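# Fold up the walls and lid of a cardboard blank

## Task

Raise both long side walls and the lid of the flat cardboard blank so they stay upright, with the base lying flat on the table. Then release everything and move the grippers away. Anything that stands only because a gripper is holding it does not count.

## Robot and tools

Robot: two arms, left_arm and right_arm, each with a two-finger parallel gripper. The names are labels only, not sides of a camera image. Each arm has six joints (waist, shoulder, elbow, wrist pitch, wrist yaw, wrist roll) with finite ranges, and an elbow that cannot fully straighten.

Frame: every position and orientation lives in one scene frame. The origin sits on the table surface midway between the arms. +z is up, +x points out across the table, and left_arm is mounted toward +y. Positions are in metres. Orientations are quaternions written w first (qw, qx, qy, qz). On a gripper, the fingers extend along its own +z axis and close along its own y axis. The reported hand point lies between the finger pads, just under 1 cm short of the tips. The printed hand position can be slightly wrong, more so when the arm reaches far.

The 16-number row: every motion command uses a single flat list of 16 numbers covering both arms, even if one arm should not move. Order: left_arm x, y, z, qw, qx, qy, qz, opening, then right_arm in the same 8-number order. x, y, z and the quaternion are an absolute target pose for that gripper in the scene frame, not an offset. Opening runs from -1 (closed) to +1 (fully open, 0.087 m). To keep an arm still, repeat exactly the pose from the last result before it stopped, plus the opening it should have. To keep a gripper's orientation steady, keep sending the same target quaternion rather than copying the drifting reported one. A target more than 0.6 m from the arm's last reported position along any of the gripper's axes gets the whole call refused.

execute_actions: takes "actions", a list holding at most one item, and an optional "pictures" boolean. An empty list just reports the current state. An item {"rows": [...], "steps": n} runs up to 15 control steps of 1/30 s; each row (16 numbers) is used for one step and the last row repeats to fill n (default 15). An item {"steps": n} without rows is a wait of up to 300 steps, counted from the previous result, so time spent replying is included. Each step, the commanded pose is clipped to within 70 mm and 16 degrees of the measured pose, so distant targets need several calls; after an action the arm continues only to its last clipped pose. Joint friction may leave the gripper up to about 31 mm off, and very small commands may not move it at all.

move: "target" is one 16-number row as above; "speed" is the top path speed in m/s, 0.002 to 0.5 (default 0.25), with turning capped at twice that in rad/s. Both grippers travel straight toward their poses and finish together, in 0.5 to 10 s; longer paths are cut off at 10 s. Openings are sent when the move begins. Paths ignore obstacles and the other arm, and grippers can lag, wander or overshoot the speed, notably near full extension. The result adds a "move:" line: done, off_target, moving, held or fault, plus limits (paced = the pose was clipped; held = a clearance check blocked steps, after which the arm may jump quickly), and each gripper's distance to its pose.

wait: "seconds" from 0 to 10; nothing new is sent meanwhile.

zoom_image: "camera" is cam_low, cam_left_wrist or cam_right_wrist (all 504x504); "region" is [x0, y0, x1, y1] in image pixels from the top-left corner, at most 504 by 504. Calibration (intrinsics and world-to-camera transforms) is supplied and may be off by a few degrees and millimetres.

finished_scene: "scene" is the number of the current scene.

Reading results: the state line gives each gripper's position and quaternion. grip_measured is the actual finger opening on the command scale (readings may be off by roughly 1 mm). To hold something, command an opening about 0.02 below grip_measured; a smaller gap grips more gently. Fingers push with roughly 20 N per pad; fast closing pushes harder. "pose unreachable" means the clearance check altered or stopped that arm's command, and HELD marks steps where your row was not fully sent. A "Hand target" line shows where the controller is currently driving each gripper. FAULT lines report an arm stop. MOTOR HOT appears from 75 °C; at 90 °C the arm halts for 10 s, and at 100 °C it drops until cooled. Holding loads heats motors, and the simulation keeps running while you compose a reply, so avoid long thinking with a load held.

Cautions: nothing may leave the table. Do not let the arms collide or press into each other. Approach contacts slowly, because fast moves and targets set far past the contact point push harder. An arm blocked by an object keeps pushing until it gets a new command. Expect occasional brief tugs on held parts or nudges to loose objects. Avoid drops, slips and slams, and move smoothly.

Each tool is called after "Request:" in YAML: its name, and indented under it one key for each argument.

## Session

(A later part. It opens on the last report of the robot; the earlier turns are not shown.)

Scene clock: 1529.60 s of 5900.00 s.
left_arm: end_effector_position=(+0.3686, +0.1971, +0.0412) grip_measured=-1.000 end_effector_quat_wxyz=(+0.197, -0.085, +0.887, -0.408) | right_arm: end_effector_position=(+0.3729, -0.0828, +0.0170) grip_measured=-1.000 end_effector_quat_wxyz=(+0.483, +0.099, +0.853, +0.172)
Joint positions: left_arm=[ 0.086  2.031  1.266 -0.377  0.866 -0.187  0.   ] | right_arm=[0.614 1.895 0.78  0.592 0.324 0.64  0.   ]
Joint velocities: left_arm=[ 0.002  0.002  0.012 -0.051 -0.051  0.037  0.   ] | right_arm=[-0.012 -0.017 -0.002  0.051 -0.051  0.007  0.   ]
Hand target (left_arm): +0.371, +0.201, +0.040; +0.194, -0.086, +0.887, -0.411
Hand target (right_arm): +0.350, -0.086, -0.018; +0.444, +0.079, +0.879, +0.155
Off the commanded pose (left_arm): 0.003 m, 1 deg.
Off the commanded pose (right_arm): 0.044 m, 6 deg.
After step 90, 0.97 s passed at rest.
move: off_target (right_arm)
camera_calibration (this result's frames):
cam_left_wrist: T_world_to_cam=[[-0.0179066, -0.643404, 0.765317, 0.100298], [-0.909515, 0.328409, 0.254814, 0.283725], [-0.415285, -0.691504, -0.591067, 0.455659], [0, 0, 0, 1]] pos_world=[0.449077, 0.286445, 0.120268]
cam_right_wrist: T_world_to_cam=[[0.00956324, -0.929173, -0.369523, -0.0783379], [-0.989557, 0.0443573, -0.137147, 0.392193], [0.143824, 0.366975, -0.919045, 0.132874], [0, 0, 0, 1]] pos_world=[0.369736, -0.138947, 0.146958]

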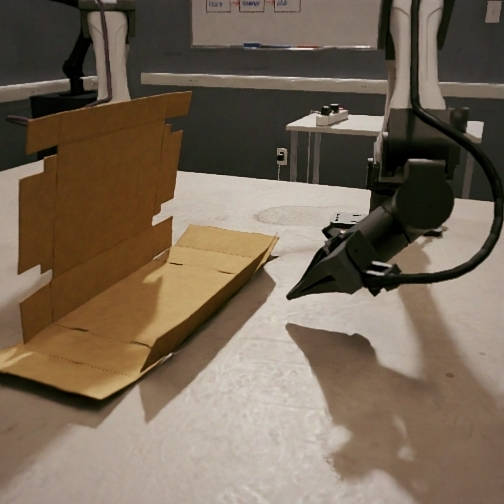

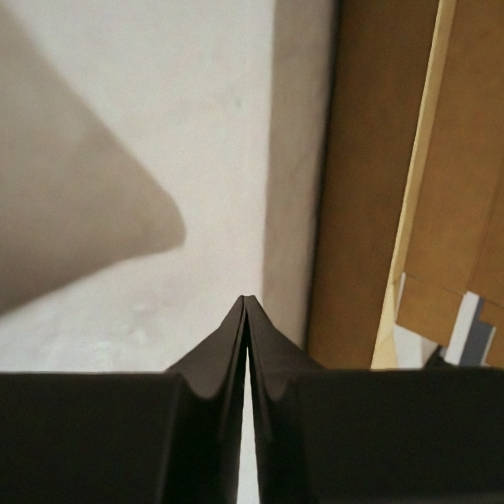

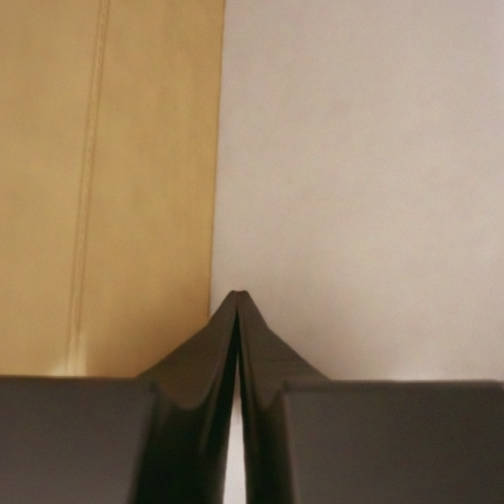

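Request:
move:
  target: [0.37,0.03,0.06,0.19,-0.085,0.88,-0.41,-1, 0.365,-0.07,0.015,0.408,0.19,0.807,0.376,-1]
  speed: 0.03

Scene clock: 1544.33 s of 5900.00 s.
left_arm: end_effector_position=(+0.3774, +0.0648, +0.0432) grip_measured=-1.000 end_effector_quat_wxyz=(+0.199, -0.117, +0.899, -0.371) | right_arm: end_effector_position=(+0.3845, -0.0996, +0.0211) grip_measured=-1.000 end_effector_quat_wxyz=(+0.453, +0.223, +0.800, +0.323)
Joint positions: left_arm=[-0.285  1.977  1.187 -0.082  0.57  -0.637  0.   ] | right_arm=[0.465 1.95  0.663 0.895 0.092 0.929 0.   ]
Joint velocities: left_arm=[-0.007 -0.017  0.022 -0.066 -0.007 -0.051  0.   ] | right_arm=[ 0.002  0.007 -0.027  0.066 -0.022  0.051  0.   ]
Hand target (left_arm): +0.366, +0.031, +0.060; +0.187, -0.085, +0.887, -0.414
Hand target (right_arm): +0.364, -0.072, +0.016; +0.409, +0.191, +0.810, +0.373
Off the commanded pose (left_arm): 0.039 m, 6 deg.
Off the commanded pose (right_arm): 0.036 m, 9 deg.
After step 90, 3.47 s passed at rest.
move: off_target (left_arm, right_arm)
camera_calibration (this result's frames):
cam_left_wrist: T_world_to_cam=[[0.0544208, -0.688826, 0.722882, -0.00865961], [-0.920796, 0.245407, 0.303166, 0.34218], [-0.386229, -0.682125, -0.620913, 0.35875], [0, 0, 0, 1]] pos_world=[0.454109, 0.154774, 0.125275]
cam_right_wrist: T_world_to_cam=[[-0.0524715, -0.707785, -0.704476, -0.039526], [-0.984301, 0.155699, -0.0831168, 0.412914], [0.168515, 0.689056, -0.704844, 0.159205], [0, 0, 0, 1]] pos_world=[0.377529, -0.201968, 0.11869]

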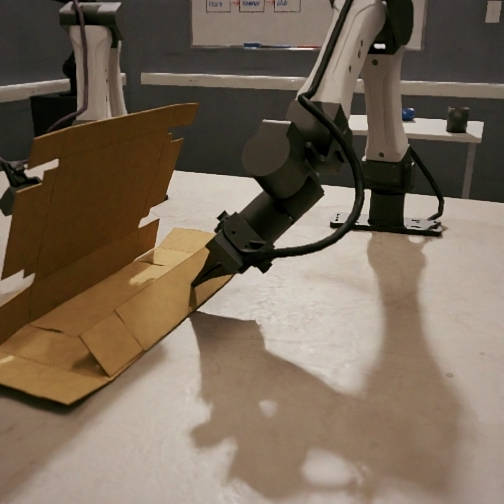

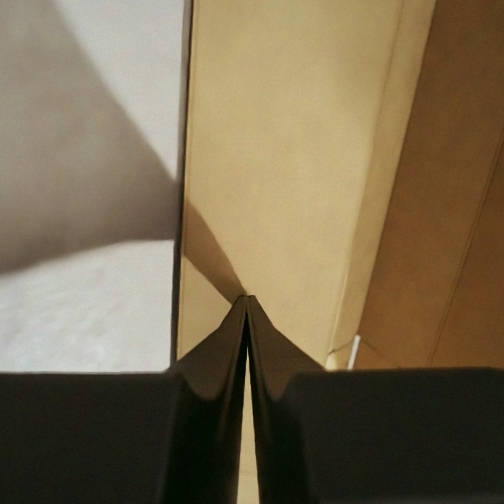

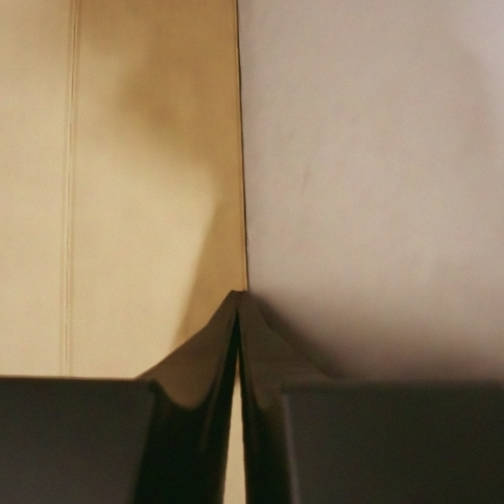

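Request:
move:
  target: [0.37,0.005,0.015,0.19,-0.085,0.88,-0.41,-1, 0.365,-0.06,0.015,0.408,0.19,0.807,0.376,-1]
  speed: 0.02

Scene clock: 1550.80 s of 5900.00 s.
left_arm: end_effector_position=(+0.4055, +0.0474, +0.0385) grip_measured=-1.000 end_effector_quat_wxyz=(+0.255, -0.111, +0.882, -0.379) | right_arm: end_effector_position=(+0.3902, -0.1098, +0.0211) grip_measured=-1.000 end_effector_quat_wxyz=(+0.467, +0.242, +0.794, +0.305)
Joint positions: left_arm=[-0.324  2.036  1.187  0.117  0.513 -0.688  0.   ] | right_arm=[0.461 1.95  0.662 0.896 0.15  0.936 0.   ]
Joint velocities: left_arm=[-0.017  0.002  0.002  0.037 -0.037 -0.022  0.   ] | right_arm=[-0.002  0.017 -0.012 -0.037  0.037 -0.066  0.   ]
Hand target (left_arm): +0.368, +0.010, +0.017; +0.190, -0.087, +0.888, -0.410
Hand target (right_arm): +0.362, -0.064, +0.017; +0.409, +0.193, +0.811, +0.372
Off the commanded pose (left_arm): 0.060 m, 9 deg.
Off the commanded pose (right_arm): 0.056 m, 12 deg.
move: off_target (left_arm, right_arm)
camera_calibration (this result's frames):
cam_left_wrist: T_world_to_cam=[[-0.00746093, -0.680487, 0.732722, 0.00557776], [-0.956497, 0.218564, 0.193243, 0.393696], [-0.291646, -0.699405, -0.652514, 0.318489], [0, 0, 0, 1]] pos_world=[0.469497, 0.1405, 0.127652]
cam_right_wrist: T_world_to_cam=[[-0.0888565, -0.713033, -0.695477, -0.0330364], [-0.972661, 0.212525, -0.0936193, 0.422097], [0.21456, 0.668144, -0.712423, 0.145151], [0, 0, 0, 1]] pos_world=[0.376478, -0.210244, 0.119949]

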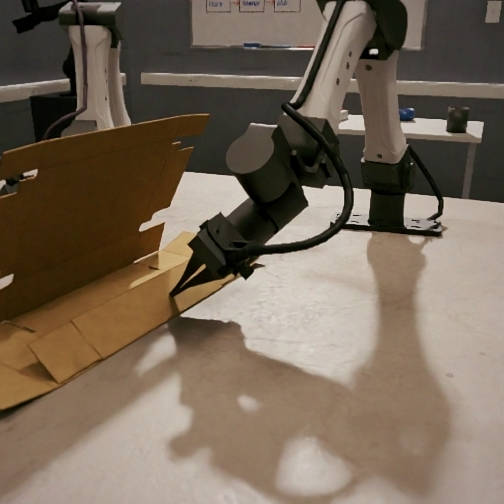

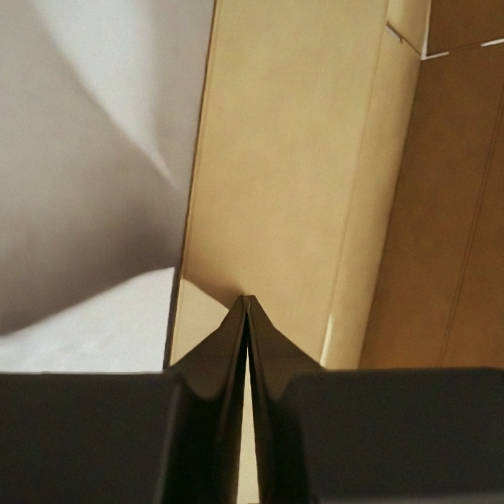

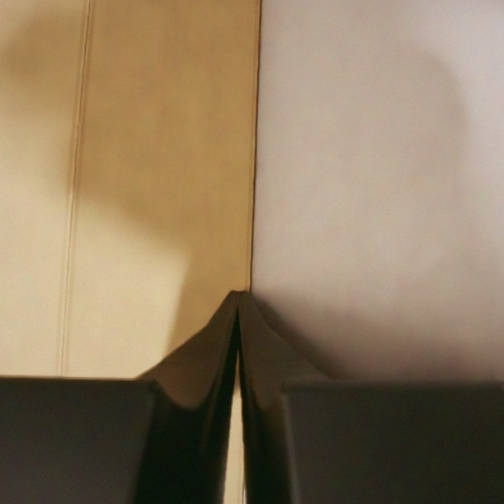

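Yawing; pull left toward -x while pressing down.

Request:
move:
  target: [0.34,0.015,-0.01,0.19,-0.085,0.88,-0.41,-1, 0.39,-0.06,0.015,0.408,0.19,0.807,0.376,-1]
  speed: 0.02

Request:
wait:
  seconds: 8

Scene clock: 1560.27 s of 5900.00 s.
left_arm: end_effector_position=(+0.4049, +0.0485, +0.0353) grip_measured=-1.000 end_effector_quat_wxyz=(+0.312, -0.097, +0.855, -0.403) | right_arm: end_effector_position=(+0.4048, -0.1094, +0.0210) grip_measured=-1.000 end_effector_quat_wxyz=(+0.469, +0.244, +0.790, +0.309)
Joint positions: left_arm=[-0.32   2.026  1.042  0.398  0.517 -0.708  0.   ] | right_arm=[0.443 1.989 0.713 0.895 0.132 0.935 0.   ]
Joint velocities: left_arm=[-0.007  0.017 -0.027  0.051 -0.051 -0.037  0.   ] | right_arm=[-0.002  0.002 -0.022 -0.007 -0.081 -0.007  0.   ]
Hand target (left_arm): +0.343, +0.021, -0.006; +0.194, -0.089, +0.886, -0.412
Hand target (right_arm): +0.386, -0.065, +0.017; +0.412, +0.194, +0.809, +0.373
Off the commanded pose (left_arm): 0.086 m, 14 deg.
Off the commanded pose (right_arm): 0.052 m, 12 deg.
After step 90, 0.87 s passed at rest.
move: off_target (left_arm, right_arm); limits=paced
camera_calibration (this result's frames):
cam_left_wrist: T_world_to_cam=[[-0.0958439, -0.648919, 0.754797, 0.0420712], [-0.975401, 0.212453, 0.0587951, 0.406208], [-0.198512, -0.730594, -0.653319, 0.280854], [0, 0, 0, 1]] pos_world=[0.456001, 0.146191, 0.127849]
cam_right_wrist: T_world_to_cam=[[-0.0856215, -0.706048, -0.702969, -0.0319405], [-0.971435, 0.215889, -0.0985141, 0.436129], [0.221319, 0.674454, -0.704365, 0.139571], [0, 0, 0, 1]] pos_world=[0.390047, -0.210841, 0.118821]

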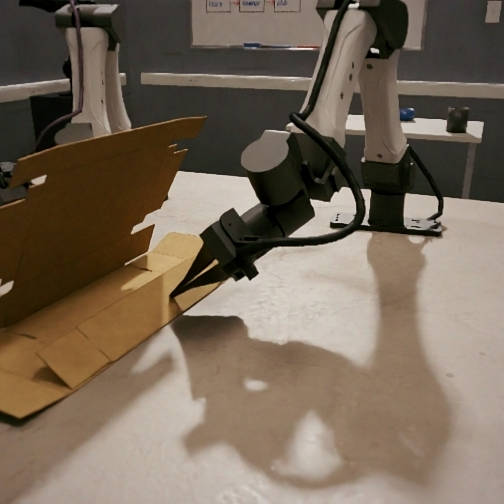

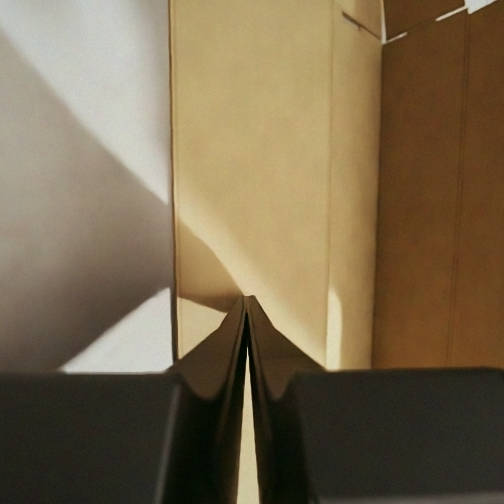

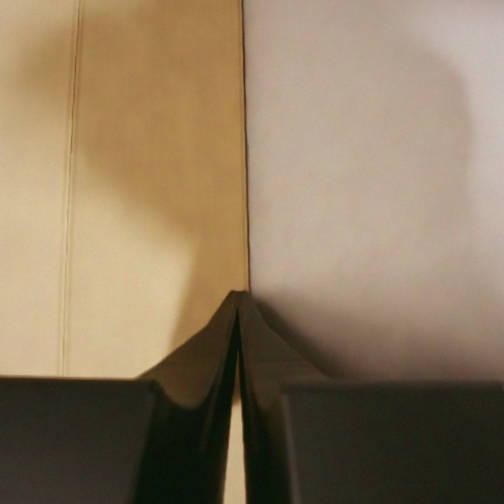

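Scene clock: 1568.27 s of 5900.00 s.
left_arm: end_effector_position=(+0.4048, +0.0484, +0.0353) grip_measured=-1.000 end_effector_quat_wxyz=(+0.312, -0.097, +0.855, -0.403) | right_arm: end_effector_position=(+0.4047, -0.1094, +0.0209) grip_measured=-1.000 end_effector_quat_wxyz=(+0.469, +0.244, +0.790, +0.309)
Joint positions: left_arm=[-0.32   2.026  1.041  0.4    0.516 -0.708  0.   ] | right_arm=[0.443 1.989 0.713 0.895 0.132 0.935 0.   ]
Joint velocities: left_arm=[-0.002 -0.002  0.002  0.022  0.007  0.007  0.   ] | right_arm=[-0.027  0.002  0.002 -0.007 -0.022  0.022  0.   ]
Hand target (left_arm): +0.343, +0.020, -0.006; +0.194, -0.089, +0.886, -0.412
Hand target (right_arm): +0.386, -0.065, +0.017; +0.411, +0.193, +0.809, +0.373
Off the commanded pose (left_arm): 0.086 m, 14 deg.
Off the commanded pose (right_arm): 0.052 m, 12 deg.
Steps of this call (steps 1 to 90: nothing new was sent; then 5.00 s passed at rest). Readings (end_effector_position):
1: left_arm (+0.4050, +0.0485, +0.0354) | right_arm (+0.4047, -0.1094, +0.0209)
2: left_arm (+0.4049, +0.0484, +0.0354) | right_arm (+0.4047, -0.1094, +0.0209)
4: left_arm (+0.4050, +0.0484, +0.0354) | right_arm (+0.4047, -0.1094, +0.0209)
8: left_arm (+0.4048, +0.0484, +0.0353) | right_arm (+0.4047, -0.1094, +0.0209)
90: the state above
camera_calibration (this result's frames):
cam_left_wrist: T_world_to_cam=[[-0.0964812, -0.648954, 0.754685, 0.0422823], [-0.975434, 0.212511, 0.0580364, 0.406222], [-0.198042, -0.730546, -0.653515, 0.280541], [0, 0, 0, 1]] pos_world=[0.455881, 0.14606, 0.127852]
cam_right_wrist: T_world_to_cam=[[-0.0856568, -0.706098, -0.702914, -0.0320284], [-0.971552, 0.215542, -0.0981257, 0.436041], [0.220794, 0.674512, -0.704474, 0.139652], [0, 0, 0, 1]] pos_world=[0.390059, -0.210798, 0.118655]

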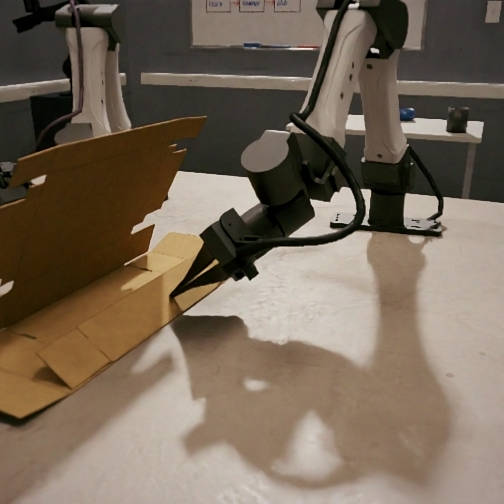

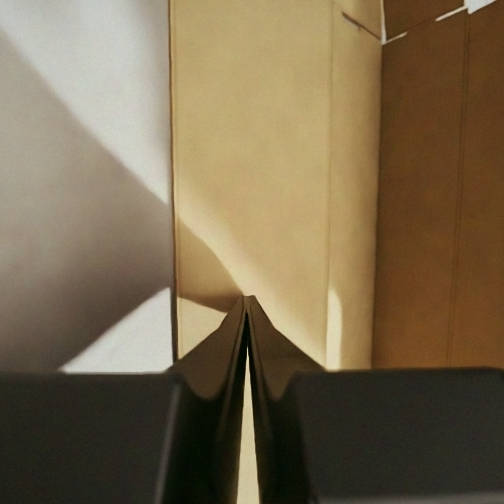

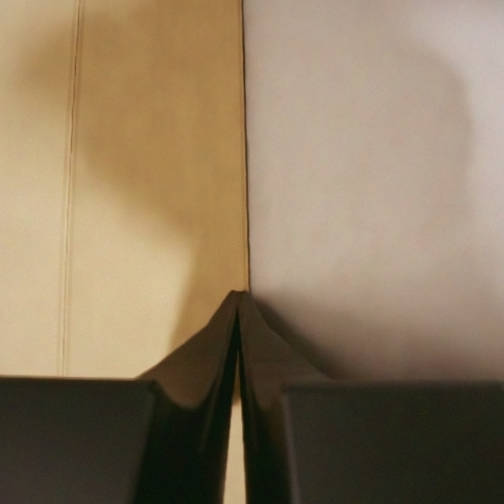

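Request:
move:
  target: [0.395,0.005,0.065,0.2,-0.05,0.93,-0.28,-1, 0.40,-0.085,0.015,0.408,0.19,0.807,0.376,-1]
  speed: 0.03

Scene clock: 1578.40 s of 5900.00 s.
left_arm: end_effector_position=(+0.4032, +0.0472, +0.0584) grip_measured=-1.000 end_effector_quat_wxyz=(+0.223, -0.086, +0.943, -0.232) | right_arm: end_effector_position=(+0.4103, -0.1171, +0.0208) grip_measured=-1.000 end_effector_quat_wxyz=(+0.450, +0.231, +0.795, +0.334)
Joint positions: left_arm=[-0.417  2.042  1.5   -0.417  0.25  -0.559  0.   ] | right_arm=[0.376 2.001 0.728 0.893 0.002 0.923 0.   ]
Joint velocities: left_arm=[-0.007 -0.002  0.007  0.007  0.051 -0.037  0.   ] | right_arm=[-0.022  0.007  0.017 -0.051  0.007 -0.095  0.   ]
Hand target (left_arm): +0.391, +0.008, +0.067; +0.201, -0.052, +0.937, -0.282
Hand target (right_arm): +0.398, -0.087, +0.016; +0.410, +0.192, +0.809, +0.375
Off the commanded pose (left_arm): 0.043 m, 7 deg.
Off the commanded pose (right_arm): 0.034 m, 8 deg.
After step 90, 0.60 s passed at rest.
move: off_target (left_arm, right_arm)
camera_calibration (this result's frames):
cam_left_wrist: T_world_to_cam=[[0.0494005, -0.87252, 0.486074, -0.00870785], [-0.927227, 0.140821, 0.347014, 0.370581], [-0.371226, -0.467843, -0.802068, 0.360513], [0, 0, 0, 1]] pos_world=[0.477875, 0.10888, 0.164792]
cam_right_wrist: T_world_to_cam=[[-0.0545721, -0.686062, -0.725494, -0.0469394], [-0.983909, 0.160747, -0.0779999, 0.441357], [0.170134, 0.709563, -0.683795, 0.167996], [0, 0, 0, 1]] pos_world=[0.403111, -0.222354, 0.115246]

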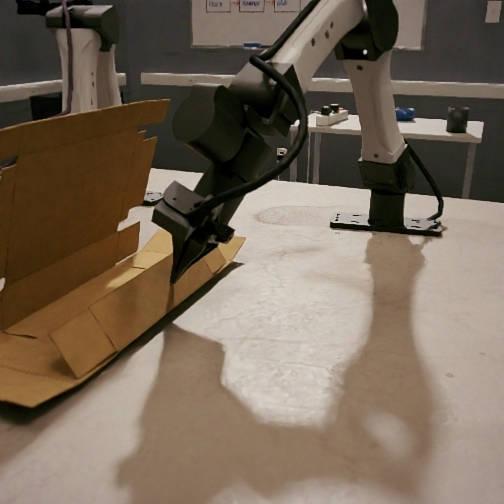

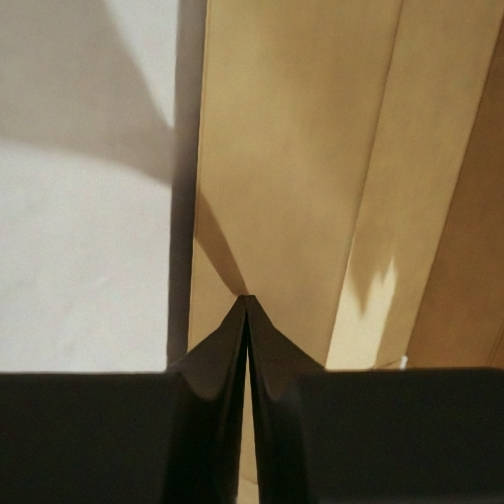

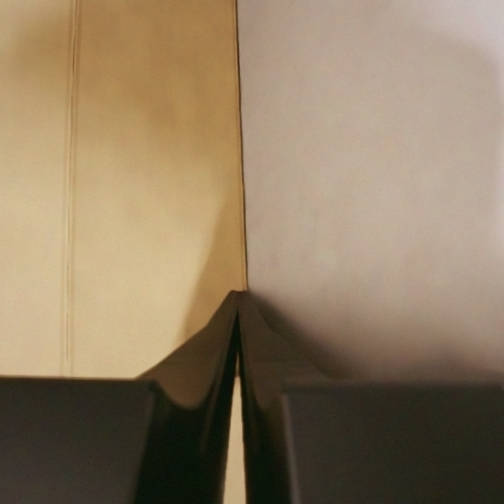

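Request:
move:
  target: [0.40,0.075,0.045,0.2,-0.05,0.93,-0.28,-1, 0.40,-0.12,0.018,0.408,0.19,0.807,0.376,-1]
  speed: 0.02

Request:
move:
  target: [0.39,0.15,0.065,0.19,-0.085,0.88,-0.41,-1, 0.395,-0.12,0.018,0.408,0.19,0.807,0.376,-1]
  speed: 0.05

Scene clock: 1591.93 s of 5900.00 s.
left_arm: end_effector_position=(+0.4009, +0.0749, +0.0557) grip_measured=-1.000 end_effector_quat_wxyz=(+0.207, -0.053, +0.938, -0.274) | right_arm: end_effector_position=(+0.4042, -0.1193, +0.0210) grip_measured=-1.000 end_effector_quat_wxyz=(+0.416, +0.196, +0.805, +0.373)
Joint positions: left_arm=[-0.317  2.042  1.469 -0.414  0.413 -0.436  0.   ] | right_arm=[ 0.31   2.002  0.729  0.883 -0.186  0.894  0.   ]
Joint velocities: left_arm=[ 0.002 -0.002  0.007  0.007 -0.066  0.007  0.   ] | right_arm=[-0.007  0.007 -0.002 -0.037  0.007 -0.066  0.   ]
Hand target (left_arm): +0.400, +0.075, +0.045; +0.202, -0.050, +0.937, -0.281
Hand target (right_arm): +0.400, -0.120, +0.018; +0.409, +0.191, +0.809, +0.377
Off the commanded pose (left_arm): 0.011 m, 1 deg.
Off the commanded pose (right_arm): 0.005 m, 1 deg.
After step 90, 6.70 s passed at rest.
move: off_target (left_arm)
camera_calibration (this result's frames):
cam_left_wrist: T_world_to_cam=[[-0.0222768, -0.83758, 0.545861, 0.0396979], [-0.908405, 0.244967, 0.338809, 0.350601], [-0.417497, -0.488315, -0.766319, 0.388529], [0, 0, 0, 1]] pos_world=[0.481582, 0.137089, 0.157281]
cam_right_wrist: T_world_to_cam=[[0.00956084, -0.659882, -0.751308, -0.0709629], [-0.997544, 0.0458397, -0.0529558, 0.427055], [0.0693844, 0.74997, -0.657823, 0.215749], [0, 0, 0, 1]] pos_world=[0.411715, -0.228208, 0.111224]

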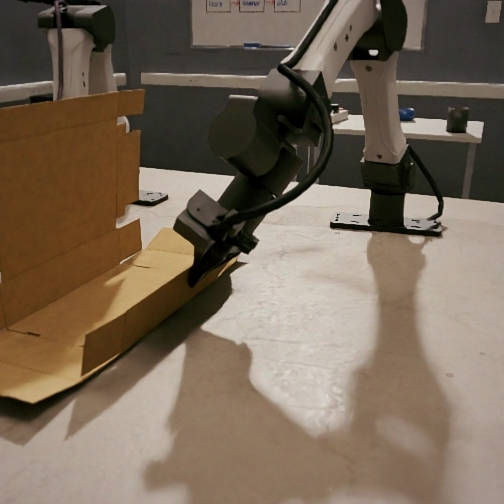

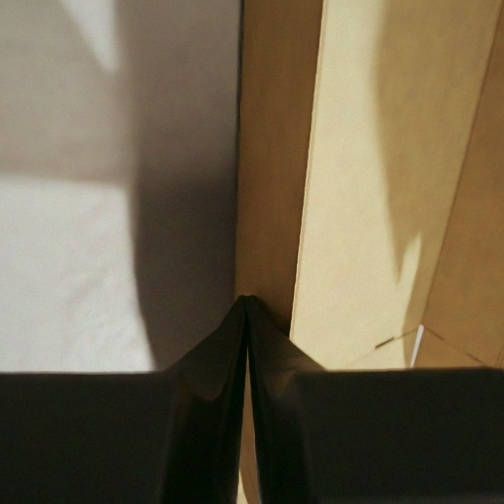

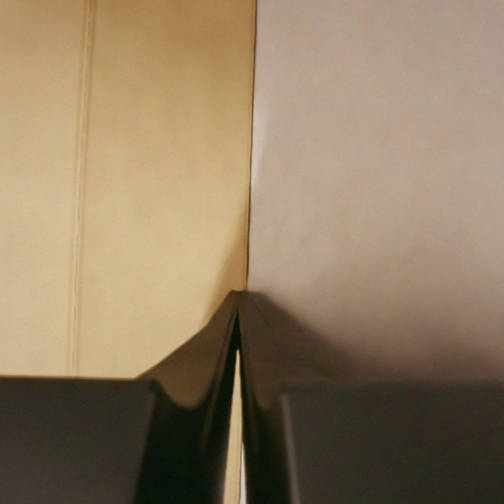

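Scene clock: 1595.30 s of 5900.00 s.
left_arm: end_effector_position=(+0.3918, +0.1477, +0.0634) grip_measured=-1.000 end_effector_quat_wxyz=(+0.184, -0.090, +0.890, -0.408) | right_arm: end_effector_position=(+0.4032, -0.1180, +0.0211) grip_measured=-1.000 end_effector_quat_wxyz=(+0.414, +0.193, +0.806, +0.376)
Joint positions: left_arm=[-0.046  2.042  1.369 -0.372  0.805 -0.357  0.   ] | right_arm=[ 0.31   2.002  0.729  0.882 -0.195  0.894  0.   ]
Joint velocities: left_arm=[ 0.012 -0.002 -0.007  0.037  0.037  0.007  0.   ] | right_arm=[ 0.002  0.012 -0.002  0.007 -0.007 -0.081  0.   ]
Hand target (left_arm): +0.391, +0.151, +0.065; +0.192, -0.085, +0.887, -0.411
Hand target (right_arm): +0.395, -0.120, +0.018; +0.409, +0.191, +0.809, +0.377
Off the commanded pose (left_arm): 0.003 m, 1 deg.
Off the commanded pose (right_arm): 0.009 m, 1 deg.
move: done
camera_calibration (this result's frames):
cam_left_wrist: T_world_to_cam=[[0.0021281, -0.641838, 0.766838, 0.0437955], [-0.90113, 0.331229, 0.279737, 0.310063], [-0.433545, -0.691615, -0.577674, 0.450627], [0, 0, 0, 1]] pos_world=[0.474681, 0.237068, 0.139995]
cam_right_wrist: T_world_to_cam=[[0.0141057, -0.657351, -0.753452, -0.0714836], [-0.997969, 0.0375622, -0.0514546, 0.425161], [0.0621251, 0.752647, -0.655486, 0.218144], [0, 0, 0, 1]] pos_world=[0.411753, -0.227145, 0.111007]

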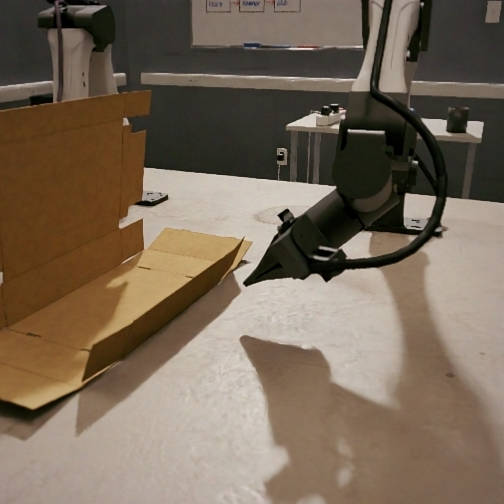

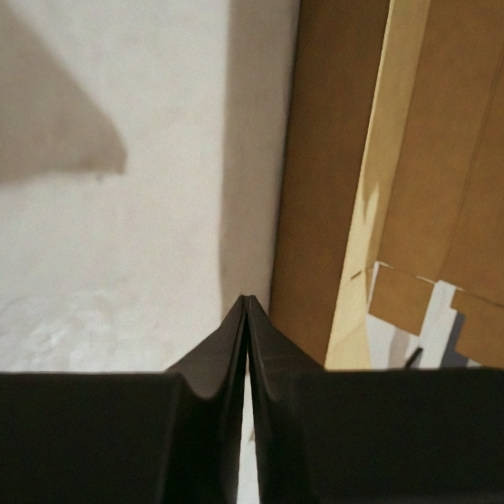

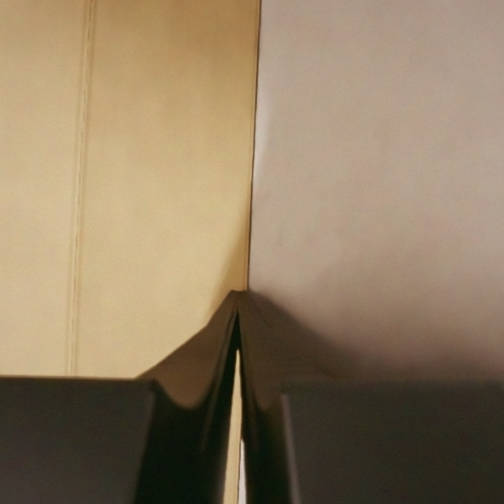

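Request:
move:
  target: [0.40,0.01,0.058,0.19,-0.085,0.88,-0.41,-1, 0.40,-0.09,0.015,0.408,0.19,0.807,0.376,-1]
  speed: 0.03

Request:
move:
  target: [0.385,-0.02,0.01,0.19,-0.085,0.88,-0.41,-1, 0.40,-0.07,0.015,0.408,0.19,0.807,0.376,-1]
  speed: 0.02

Scene clock: 1604.43 s of 5900.00 s.
left_arm: end_effector_position=(+0.4047, +0.0388, +0.0558) grip_measured=-1.000 end_effector_quat_wxyz=(+0.203, -0.107, +0.894, -0.383) | right_arm: end_effector_position=(+0.4072, -0.1156, +0.0204) grip_measured=-1.000 end_effector_quat_wxyz=(+0.436, +0.212, +0.801, +0.351)
Joint positions: left_arm=[-0.328  2.058  1.344 -0.116  0.566 -0.671  0.   ] | right_arm=[ 0.353  2.002  0.729  0.889 -0.078  0.906  0.   ]
Joint velocities: left_arm=[-0.012 -0.002 -0.022  0.037  0.037 -0.022  0.   ] | right_arm=[-0.012  0.002 -0.012  0.022 -0.022 -0.022  0.   ]
Hand target (left_arm): +0.397, +0.011, +0.059; +0.189, -0.085, +0.887, -0.413
Hand target (right_arm): +0.399, -0.091, +0.016; +0.409, +0.191, +0.809, +0.376
Off the commanded pose (left_arm): 0.029 m, 4 deg.
Off the commanded pose (right_arm): 0.027 m, 5 deg.
After step 90, 1.30 s passed at rest.
move: off_target (left_arm, right_arm)
camera_calibration (this result's frames):
cam_left_wrist: T_world_to_cam=[[0.0268655, -0.674954, 0.73737, -0.0273832], [-0.921703, 0.268817, 0.279644, 0.370675], [-0.386964, -0.687149, -0.614886, 0.35948], [0, 0, 0, 1]] pos_world=[0.481494, 0.128891, 0.137574]
cam_right_wrist: T_world_to_cam=[[-0.0215767, -0.679149, -0.733683, -0.0588235], [-0.992122, 0.105129, -0.0681375, 0.43473], [0.123407, 0.726433, -0.676067, 0.188016], [0, 0, 0, 1]] pos_world=[0.406833, -0.222234, 0.113575]

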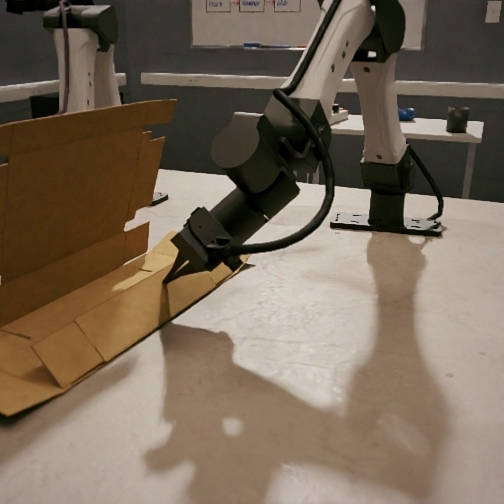

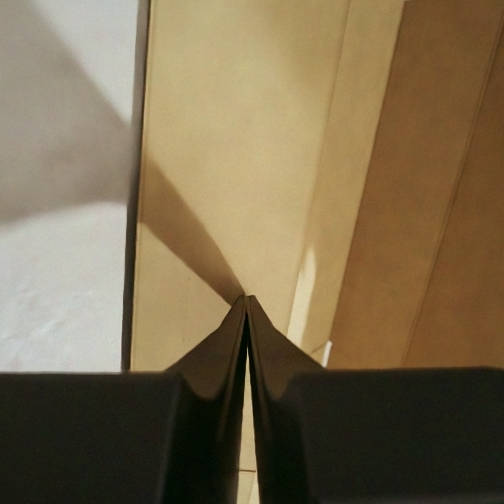

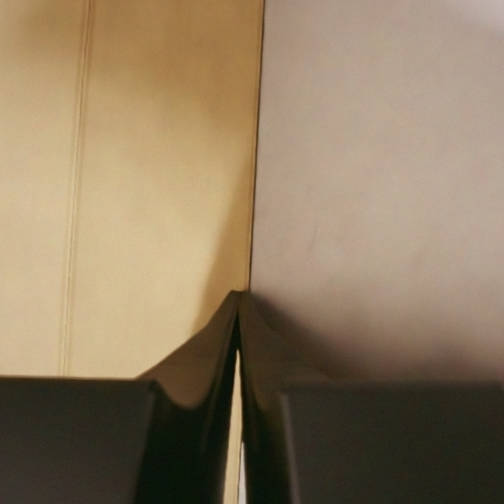

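Scene clock: 1608.53 s of 5900.00 s.
left_arm: end_effector_position=(+0.3996, -0.0166, +0.0353) grip_measured=-1.000 end_effector_quat_wxyz=(+0.219, -0.080, +0.877, -0.421) | right_arm: end_effector_position=(+0.4082, -0.0915, +0.0208) grip_measured=-1.000 end_effector_quat_wxyz=(+0.435, +0.210, +0.800, +0.355)
Joint positions: left_arm=[-0.436  2.132  1.284  0.145  0.556 -0.761  0.   ] | right_arm=[ 0.415  2.028  0.769  0.881 -0.029  0.93   0.   ]
Joint velocities: left_arm=[ 0.012 -0.007 -0.002 -0.022 -0.007 -0.081  0.   ] | right_arm=[-0.017  0.002 -0.007 -0.037  0.022  0.066  0.   ]
Hand target (left_arm): +0.385, -0.020, +0.011; +0.191, -0.086, +0.886, -0.413
Hand target (right_arm): +0.400, -0.071, +0.016; +0.409, +0.191, +0.809, +0.376
Off the commanded pose (left_arm): 0.029 m, 4 deg.
Off the commanded pose (right_arm): 0.024 m, 5 deg.
move: off_target (left_arm, right_arm)
camera_calibration (this result's frames):
cam_left_wrist: T_world_to_cam=[[-0.0528071, -0.623399, 0.780119, -0.0183245], [-0.922435, 0.3297, 0.201025, 0.390613], [-0.382524, -0.708994, -0.592455, 0.303953], [0, 0, 0, 1]] pos_world=[0.475617, 0.0752925, 0.115851]
cam_right_wrist: T_world_to_cam=[[-0.0133702, -0.675479, -0.737258, -0.0451274], [-0.992698, 0.0973669, -0.0712054, 0.432834], [0.119882, 0.730922, -0.671849, 0.172379], [0, 0, 0, 1]] pos_world=[0.408405, -0.198622, 0.113362]

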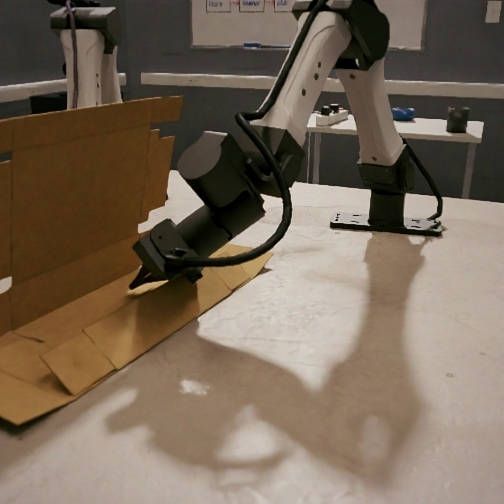

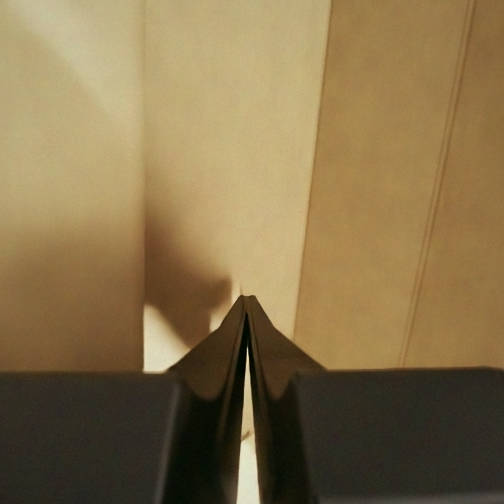

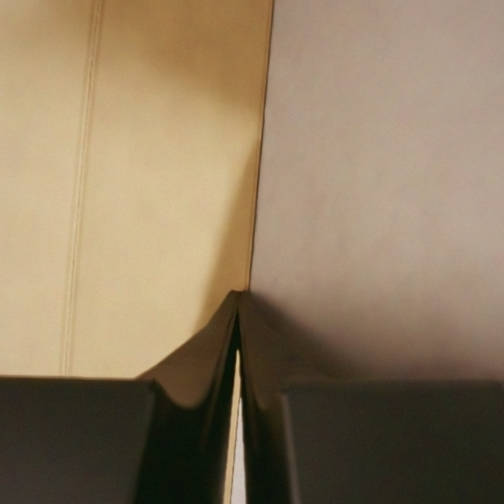

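Request:
move:
  target: [0.39,0.025,0.0,0.17,-0.11,0.81,-0.52,-1, 0.40,-0.08,0.015,0.408,0.19,0.807,0.376,-1]
  speed: 0.02

Scene clock: 1619.17 s of 5900.00 s.
left_arm: end_effector_position=(+0.3997, +0.0082, +0.0449) grip_measured=-1.000 end_effector_quat_wxyz=(+0.204, -0.067, +0.803, -0.557) | right_arm: end_effector_position=(+0.4009, -0.0814, +0.0219) grip_measured=-1.000 end_effector_quat_wxyz=(+0.417, +0.191, +0.805, +0.378)
Joint positions: left_arm=[-0.307  2.219  1.175  0.553  0.888 -0.91   0.   ] | right_arm=[ 0.415  2.028  0.769  0.881 -0.099  0.93   0.   ]
Joint velocities: left_arm=[ 0.017 -0.012 -0.002  0.007 -0.066 -0.051  0.   ] | right_arm=[ 0.002  0.012 -0.012  0.022  0.022  0.007  0.   ]
Hand target (left_arm): +0.389, +0.025, +0.001; +0.173, -0.110, +0.824, -0.528
Hand target (right_arm): +0.400, -0.080, +0.015; +0.409, +0.191, +0.809, +0.377
Off the commanded pose (left_arm): 0.049 m, 7 deg.
Off the commanded pose (right_arm): 0.007 m, 1 deg.
After step 90, 0.80 s passed at rest.
move: off_target (left_arm)
camera_calibration (this result's frames):
cam_left_wrist: T_world_to_cam=[[-0.127587, -0.36039, 0.924035, 0.0109584], [-0.895137, 0.443067, 0.0492075, 0.375647], [-0.427144, -0.820859, -0.379128, 0.336415], [0, 0, 0, 1]] pos_world=[0.481351, 0.113662, 0.0989339]
cam_right_wrist: T_world_to_cam=[[0.0222339, -0.657241, -0.753352, -0.050032], [-0.99763, 0.034488, -0.0595314, 0.421256], [0.0651081, 0.752891, -0.654917, 0.190085], [0, 0, 0, 1]] pos_world=[0.408994, -0.190525, 0.111876]

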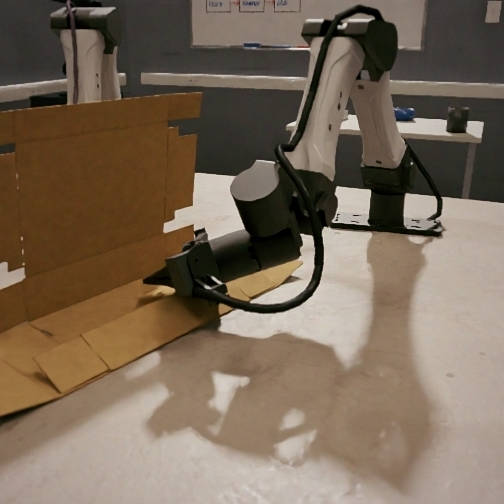

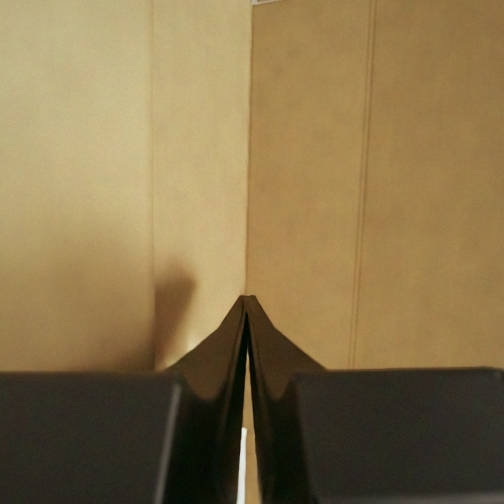

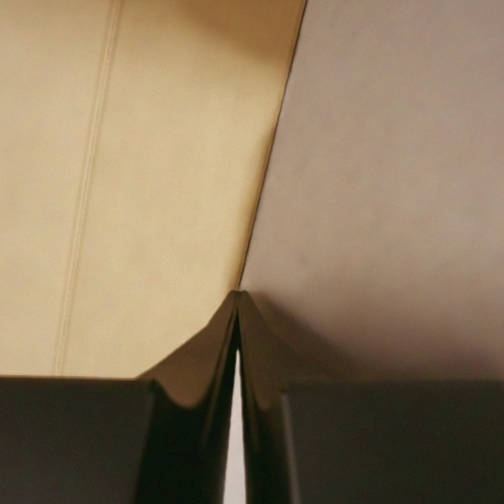

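Quite flat under the body. Hold, then lift off.

Request:
wait:
  seconds: 10

Request:
move:
  target: [0.38,0.10,0.14,0.19,-0.085,0.88,-0.41,-1, 0.38,-0.14,0.03,0.408,0.19,0.807,0.376,-1]
  speed: 0.03

Request:
move:
  target: [0.25,0.4,0.25,0.3,0,0.95,0,-1, 0.25,-0.38,0.12,0.408,0.19,0.807,0.376,-1]
  speed: 0.15

Scene clock: 1634.67 s of 5900.00 s.
left_arm: end_effector_position=(+0.3997, +0.0082, +0.0449) grip_measured=-1.000 end_effector_quat_wxyz=(+0.204, -0.067, +0.803, -0.557) | right_arm: end_effector_position=(+0.4008, -0.0814, +0.0219) grip_measured=-1.000 end_effector_quat_wxyz=(+0.417, +0.190, +0.805, +0.378)
Joint positions: left_arm=[-0.307  2.219  1.175  0.553  0.888 -0.91   0.   ] | right_arm=[ 0.415  2.028  0.769  0.881 -0.1    0.93   0.   ]
Joint velocities: left_arm=[ 0.002 -0.012  0.002 -0.051 -0.022  0.007  0.   ] | right_arm=[-0.012  0.002 -0.007 -0.007 -0.022 -0.066  0.   ]
Hand target (left_arm): +0.389, +0.025, +0.001; +0.173, -0.110, +0.824, -0.528
Hand target (right_arm): +0.400, -0.080, +0.015; +0.409, +0.191, +0.809, +0.377
Off the commanded pose (left_arm): 0.049 m, 7 deg.
Off the commanded pose (right_arm): 0.007 m, 1 deg.
Steps of this call (steps 1 to 90: nothing new was sent; then 12.50 s passed at rest). Readings (end_effector_position):
1: left_arm (+0.3997, +0.0082, +0.0449) | right_arm (+0.4009, -0.0814, +0.0219)
2: left_arm (+0.3997, +0.0082, +0.0449) | right_arm (+0.4009, -0.0814, +0.0219)
4: left_arm (+0.3997, +0.0082, +0.0449) | right_arm (+0.4008, -0.0814, +0.0219)
8: left_arm (+0.3997, +0.0082, +0.0449) | right_arm (+0.4008, -0.0814, +0.0219)
90: the state above
camera_calibration (this result's frames):
cam_left_wrist: T_world_to_cam=[[-0.127677, -0.360184, 0.924103, 0.0109483], [-0.894986, 0.443377, 0.0491594, 0.375542], [-0.427433, -0.820782, -0.378969, 0.336491], [0, 0, 0, 1]] pos_world=[0.48133, 0.113622, 0.0989407]
cam_right_wrist: T_world_to_cam=[[0.0224259, -0.657135, -0.753439, -0.0500571], [-0.997646, 0.034142, -0.0594726, 0.421189], [0.0648055, 0.752999, -0.654823, 0.19018], [0, 0, 0, 1]] pos_world=[0.408996, -0.19048, 0.111869]

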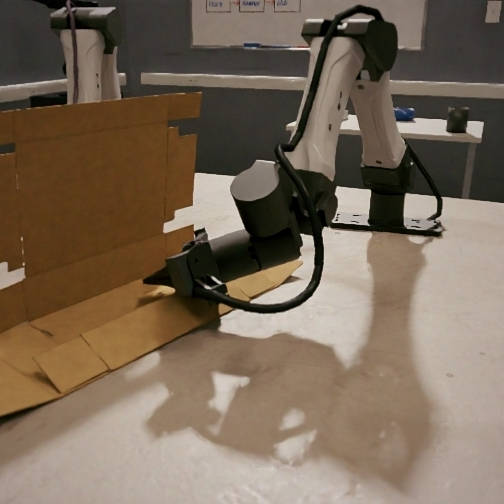

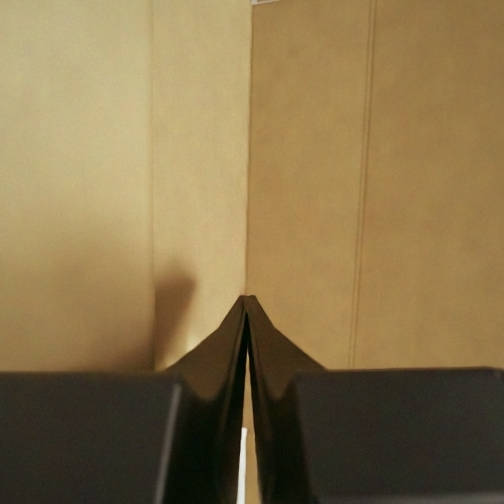

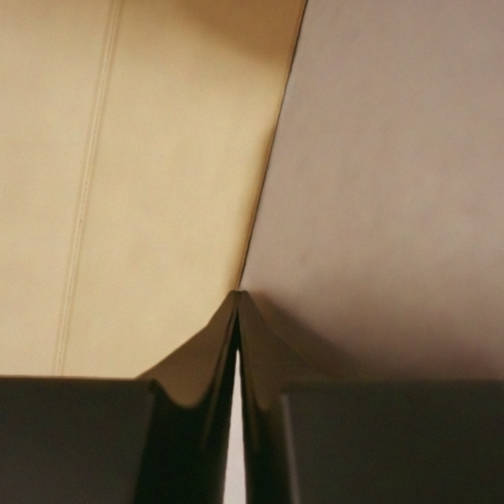

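Scene clock: 1640.53 s of 5900.00 s.
left_arm: end_effector_position=(+0.3744, +0.0946, +0.1240) grip_measured=-1.000 end_effector_quat_wxyz=(+0.174, -0.092, +0.888, -0.416) | right_arm: end_effector_position=(+0.3829, -0.1345, +0.0266) grip_measured=-1.000 end_effector_quat_wxyz=(+0.408, +0.192, +0.809, +0.378)
Joint positions: left_arm=[-0.174  1.897  1.394 -0.45   0.754 -0.512  0.   ] | right_arm=[ 0.271  1.919  0.637  0.878 -0.241  0.879  0.   ]
Joint velocities: left_arm=[-0.007 -0.007 -0.002 -0.037 -0.081  0.007  0.   ] | right_arm=[ 0.007  0.012 -0.017  0.037  0.007 -0.007  0.   ]
Hand target (left_arm): +0.378, +0.100, +0.140; +0.192, -0.087, +0.886, -0.413
Hand target (right_arm): +0.379, -0.139, +0.029; +0.410, +0.190, +0.809, +0.377
Off the commanded pose (left_arm): 0.018 m, 2 deg.
Off the commanded pose (right_arm): 0.007 m, 0 deg.
move: off_target (left_arm)
camera_calibration (this result's frames):
cam_left_wrist: T_world_to_cam=[[0.011147, -0.628289, 0.7779, -0.0427546], [-0.89383, 0.34249, 0.289428, 0.29002], [-0.448267, -0.698537, -0.557766, 0.445042], [0, 0, 0, 1]] pos_world=[0.459203, 0.184687, 0.197548]
cam_right_wrist: T_world_to_cam=[[0.0127101, -0.65554, -0.755054, -0.0770533], [-0.998773, 0.0278188, -0.040965, 0.404497], [0.0478589, 0.754648, -0.654382, 0.2411], [0, 0, 0, 1]] pos_world=[0.393441, -0.24371, 0.116162]

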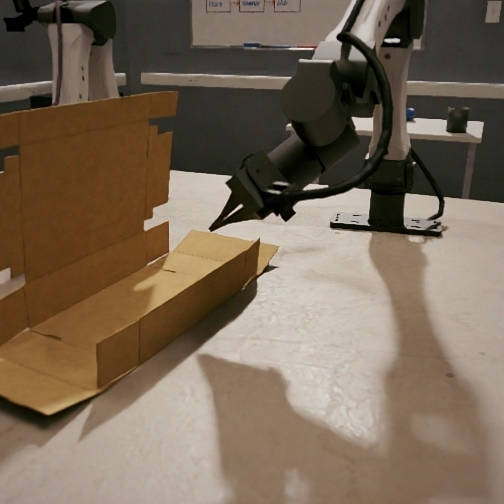

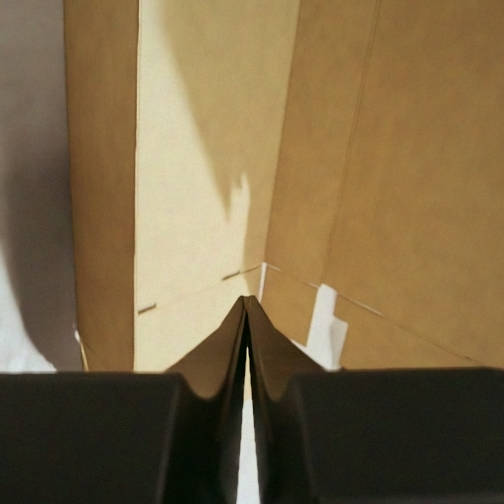

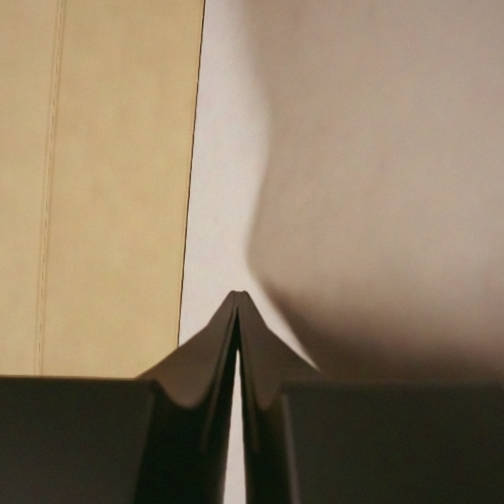

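Scene clock: 1644.27 s of 5900.00 s.
left_arm: end_effector_position=(+0.2555, +0.3959, +0.2340) grip_measured=-1.000 end_effector_quat_wxyz=(+0.291, -0.001, +0.957, -0.008) | right_arm: end_effector_position=(+0.2435, -0.3704, +0.1160) grip_measured=-1.000 end_effector_quat_wxyz=(+0.411, +0.191, +0.809, +0.374)
Joint positions: left_arm=[ 0.432  1.523  1.649 -1.186  0.31   0.468  0.   ] | right_arm=[-0.775  1.304  0.652 -0.345 -1.097  0.027  0.   ]
Joint velocities: left_arm=[ 0.002 -0.007 -0.007 -0.007 -0.022  0.007  0.   ] | right_arm=[-0.017 -0.002 -0.007 -0.007  0.051  0.007  0.   ]
Hand target (left_arm): +0.251, +0.399, +0.247; +0.302, +0.001, +0.953, +0.005
Hand target (right_arm): +0.246, -0.376, +0.118; +0.412, +0.191, +0.808, +0.375
Off the commanded pose (left_arm): 0.017 m, 2 deg.
Off the commanded pose (right_arm): 0.012 m, 0 deg.
move: off_target (left_arm, right_arm)
camera_calibration (this result's frames):
cam_left_wrist: T_world_to_cam=[[-0.0124521, -0.99956, 0.0269285, 0.39103], [-0.963535, 0.0191935, 0.266892, 0.199826], [-0.267291, -0.0226232, -0.96335, 0.444633], [0, 0, 0, 1]] pos_world=[0.316255, 0.397081, 0.364476]
cam_right_wrist: T_world_to_cam=[[0.0127991, -0.663522, -0.748047, -0.166265], [-0.99849, 0.0314871, -0.0450134, 0.277234], [0.0534213, 0.747494, -0.662117, 0.48119], [0, 0, 0, 1]] pos_world=[0.253238, -0.478736, 0.206709]

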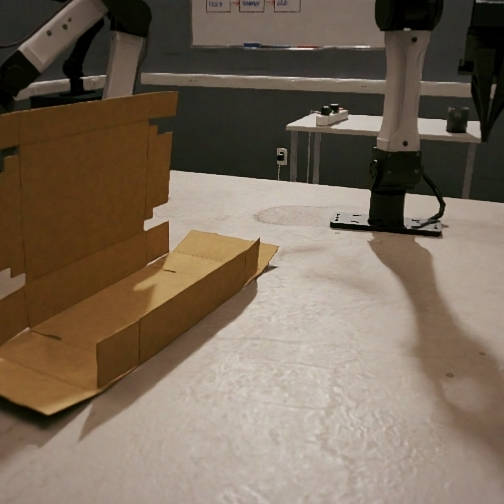

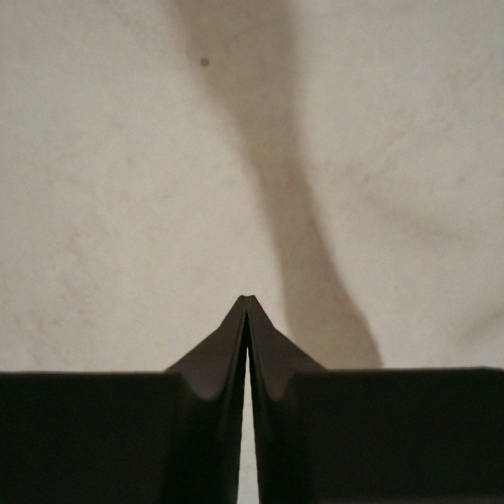

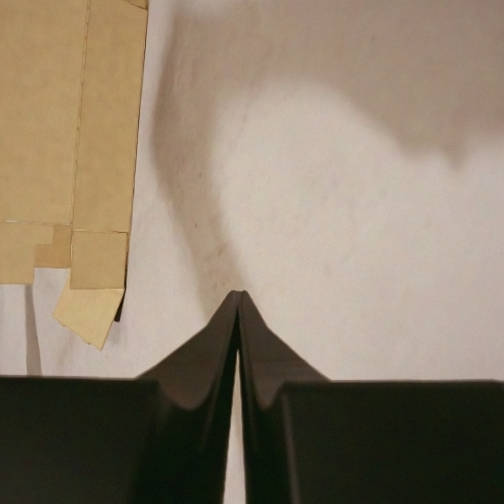

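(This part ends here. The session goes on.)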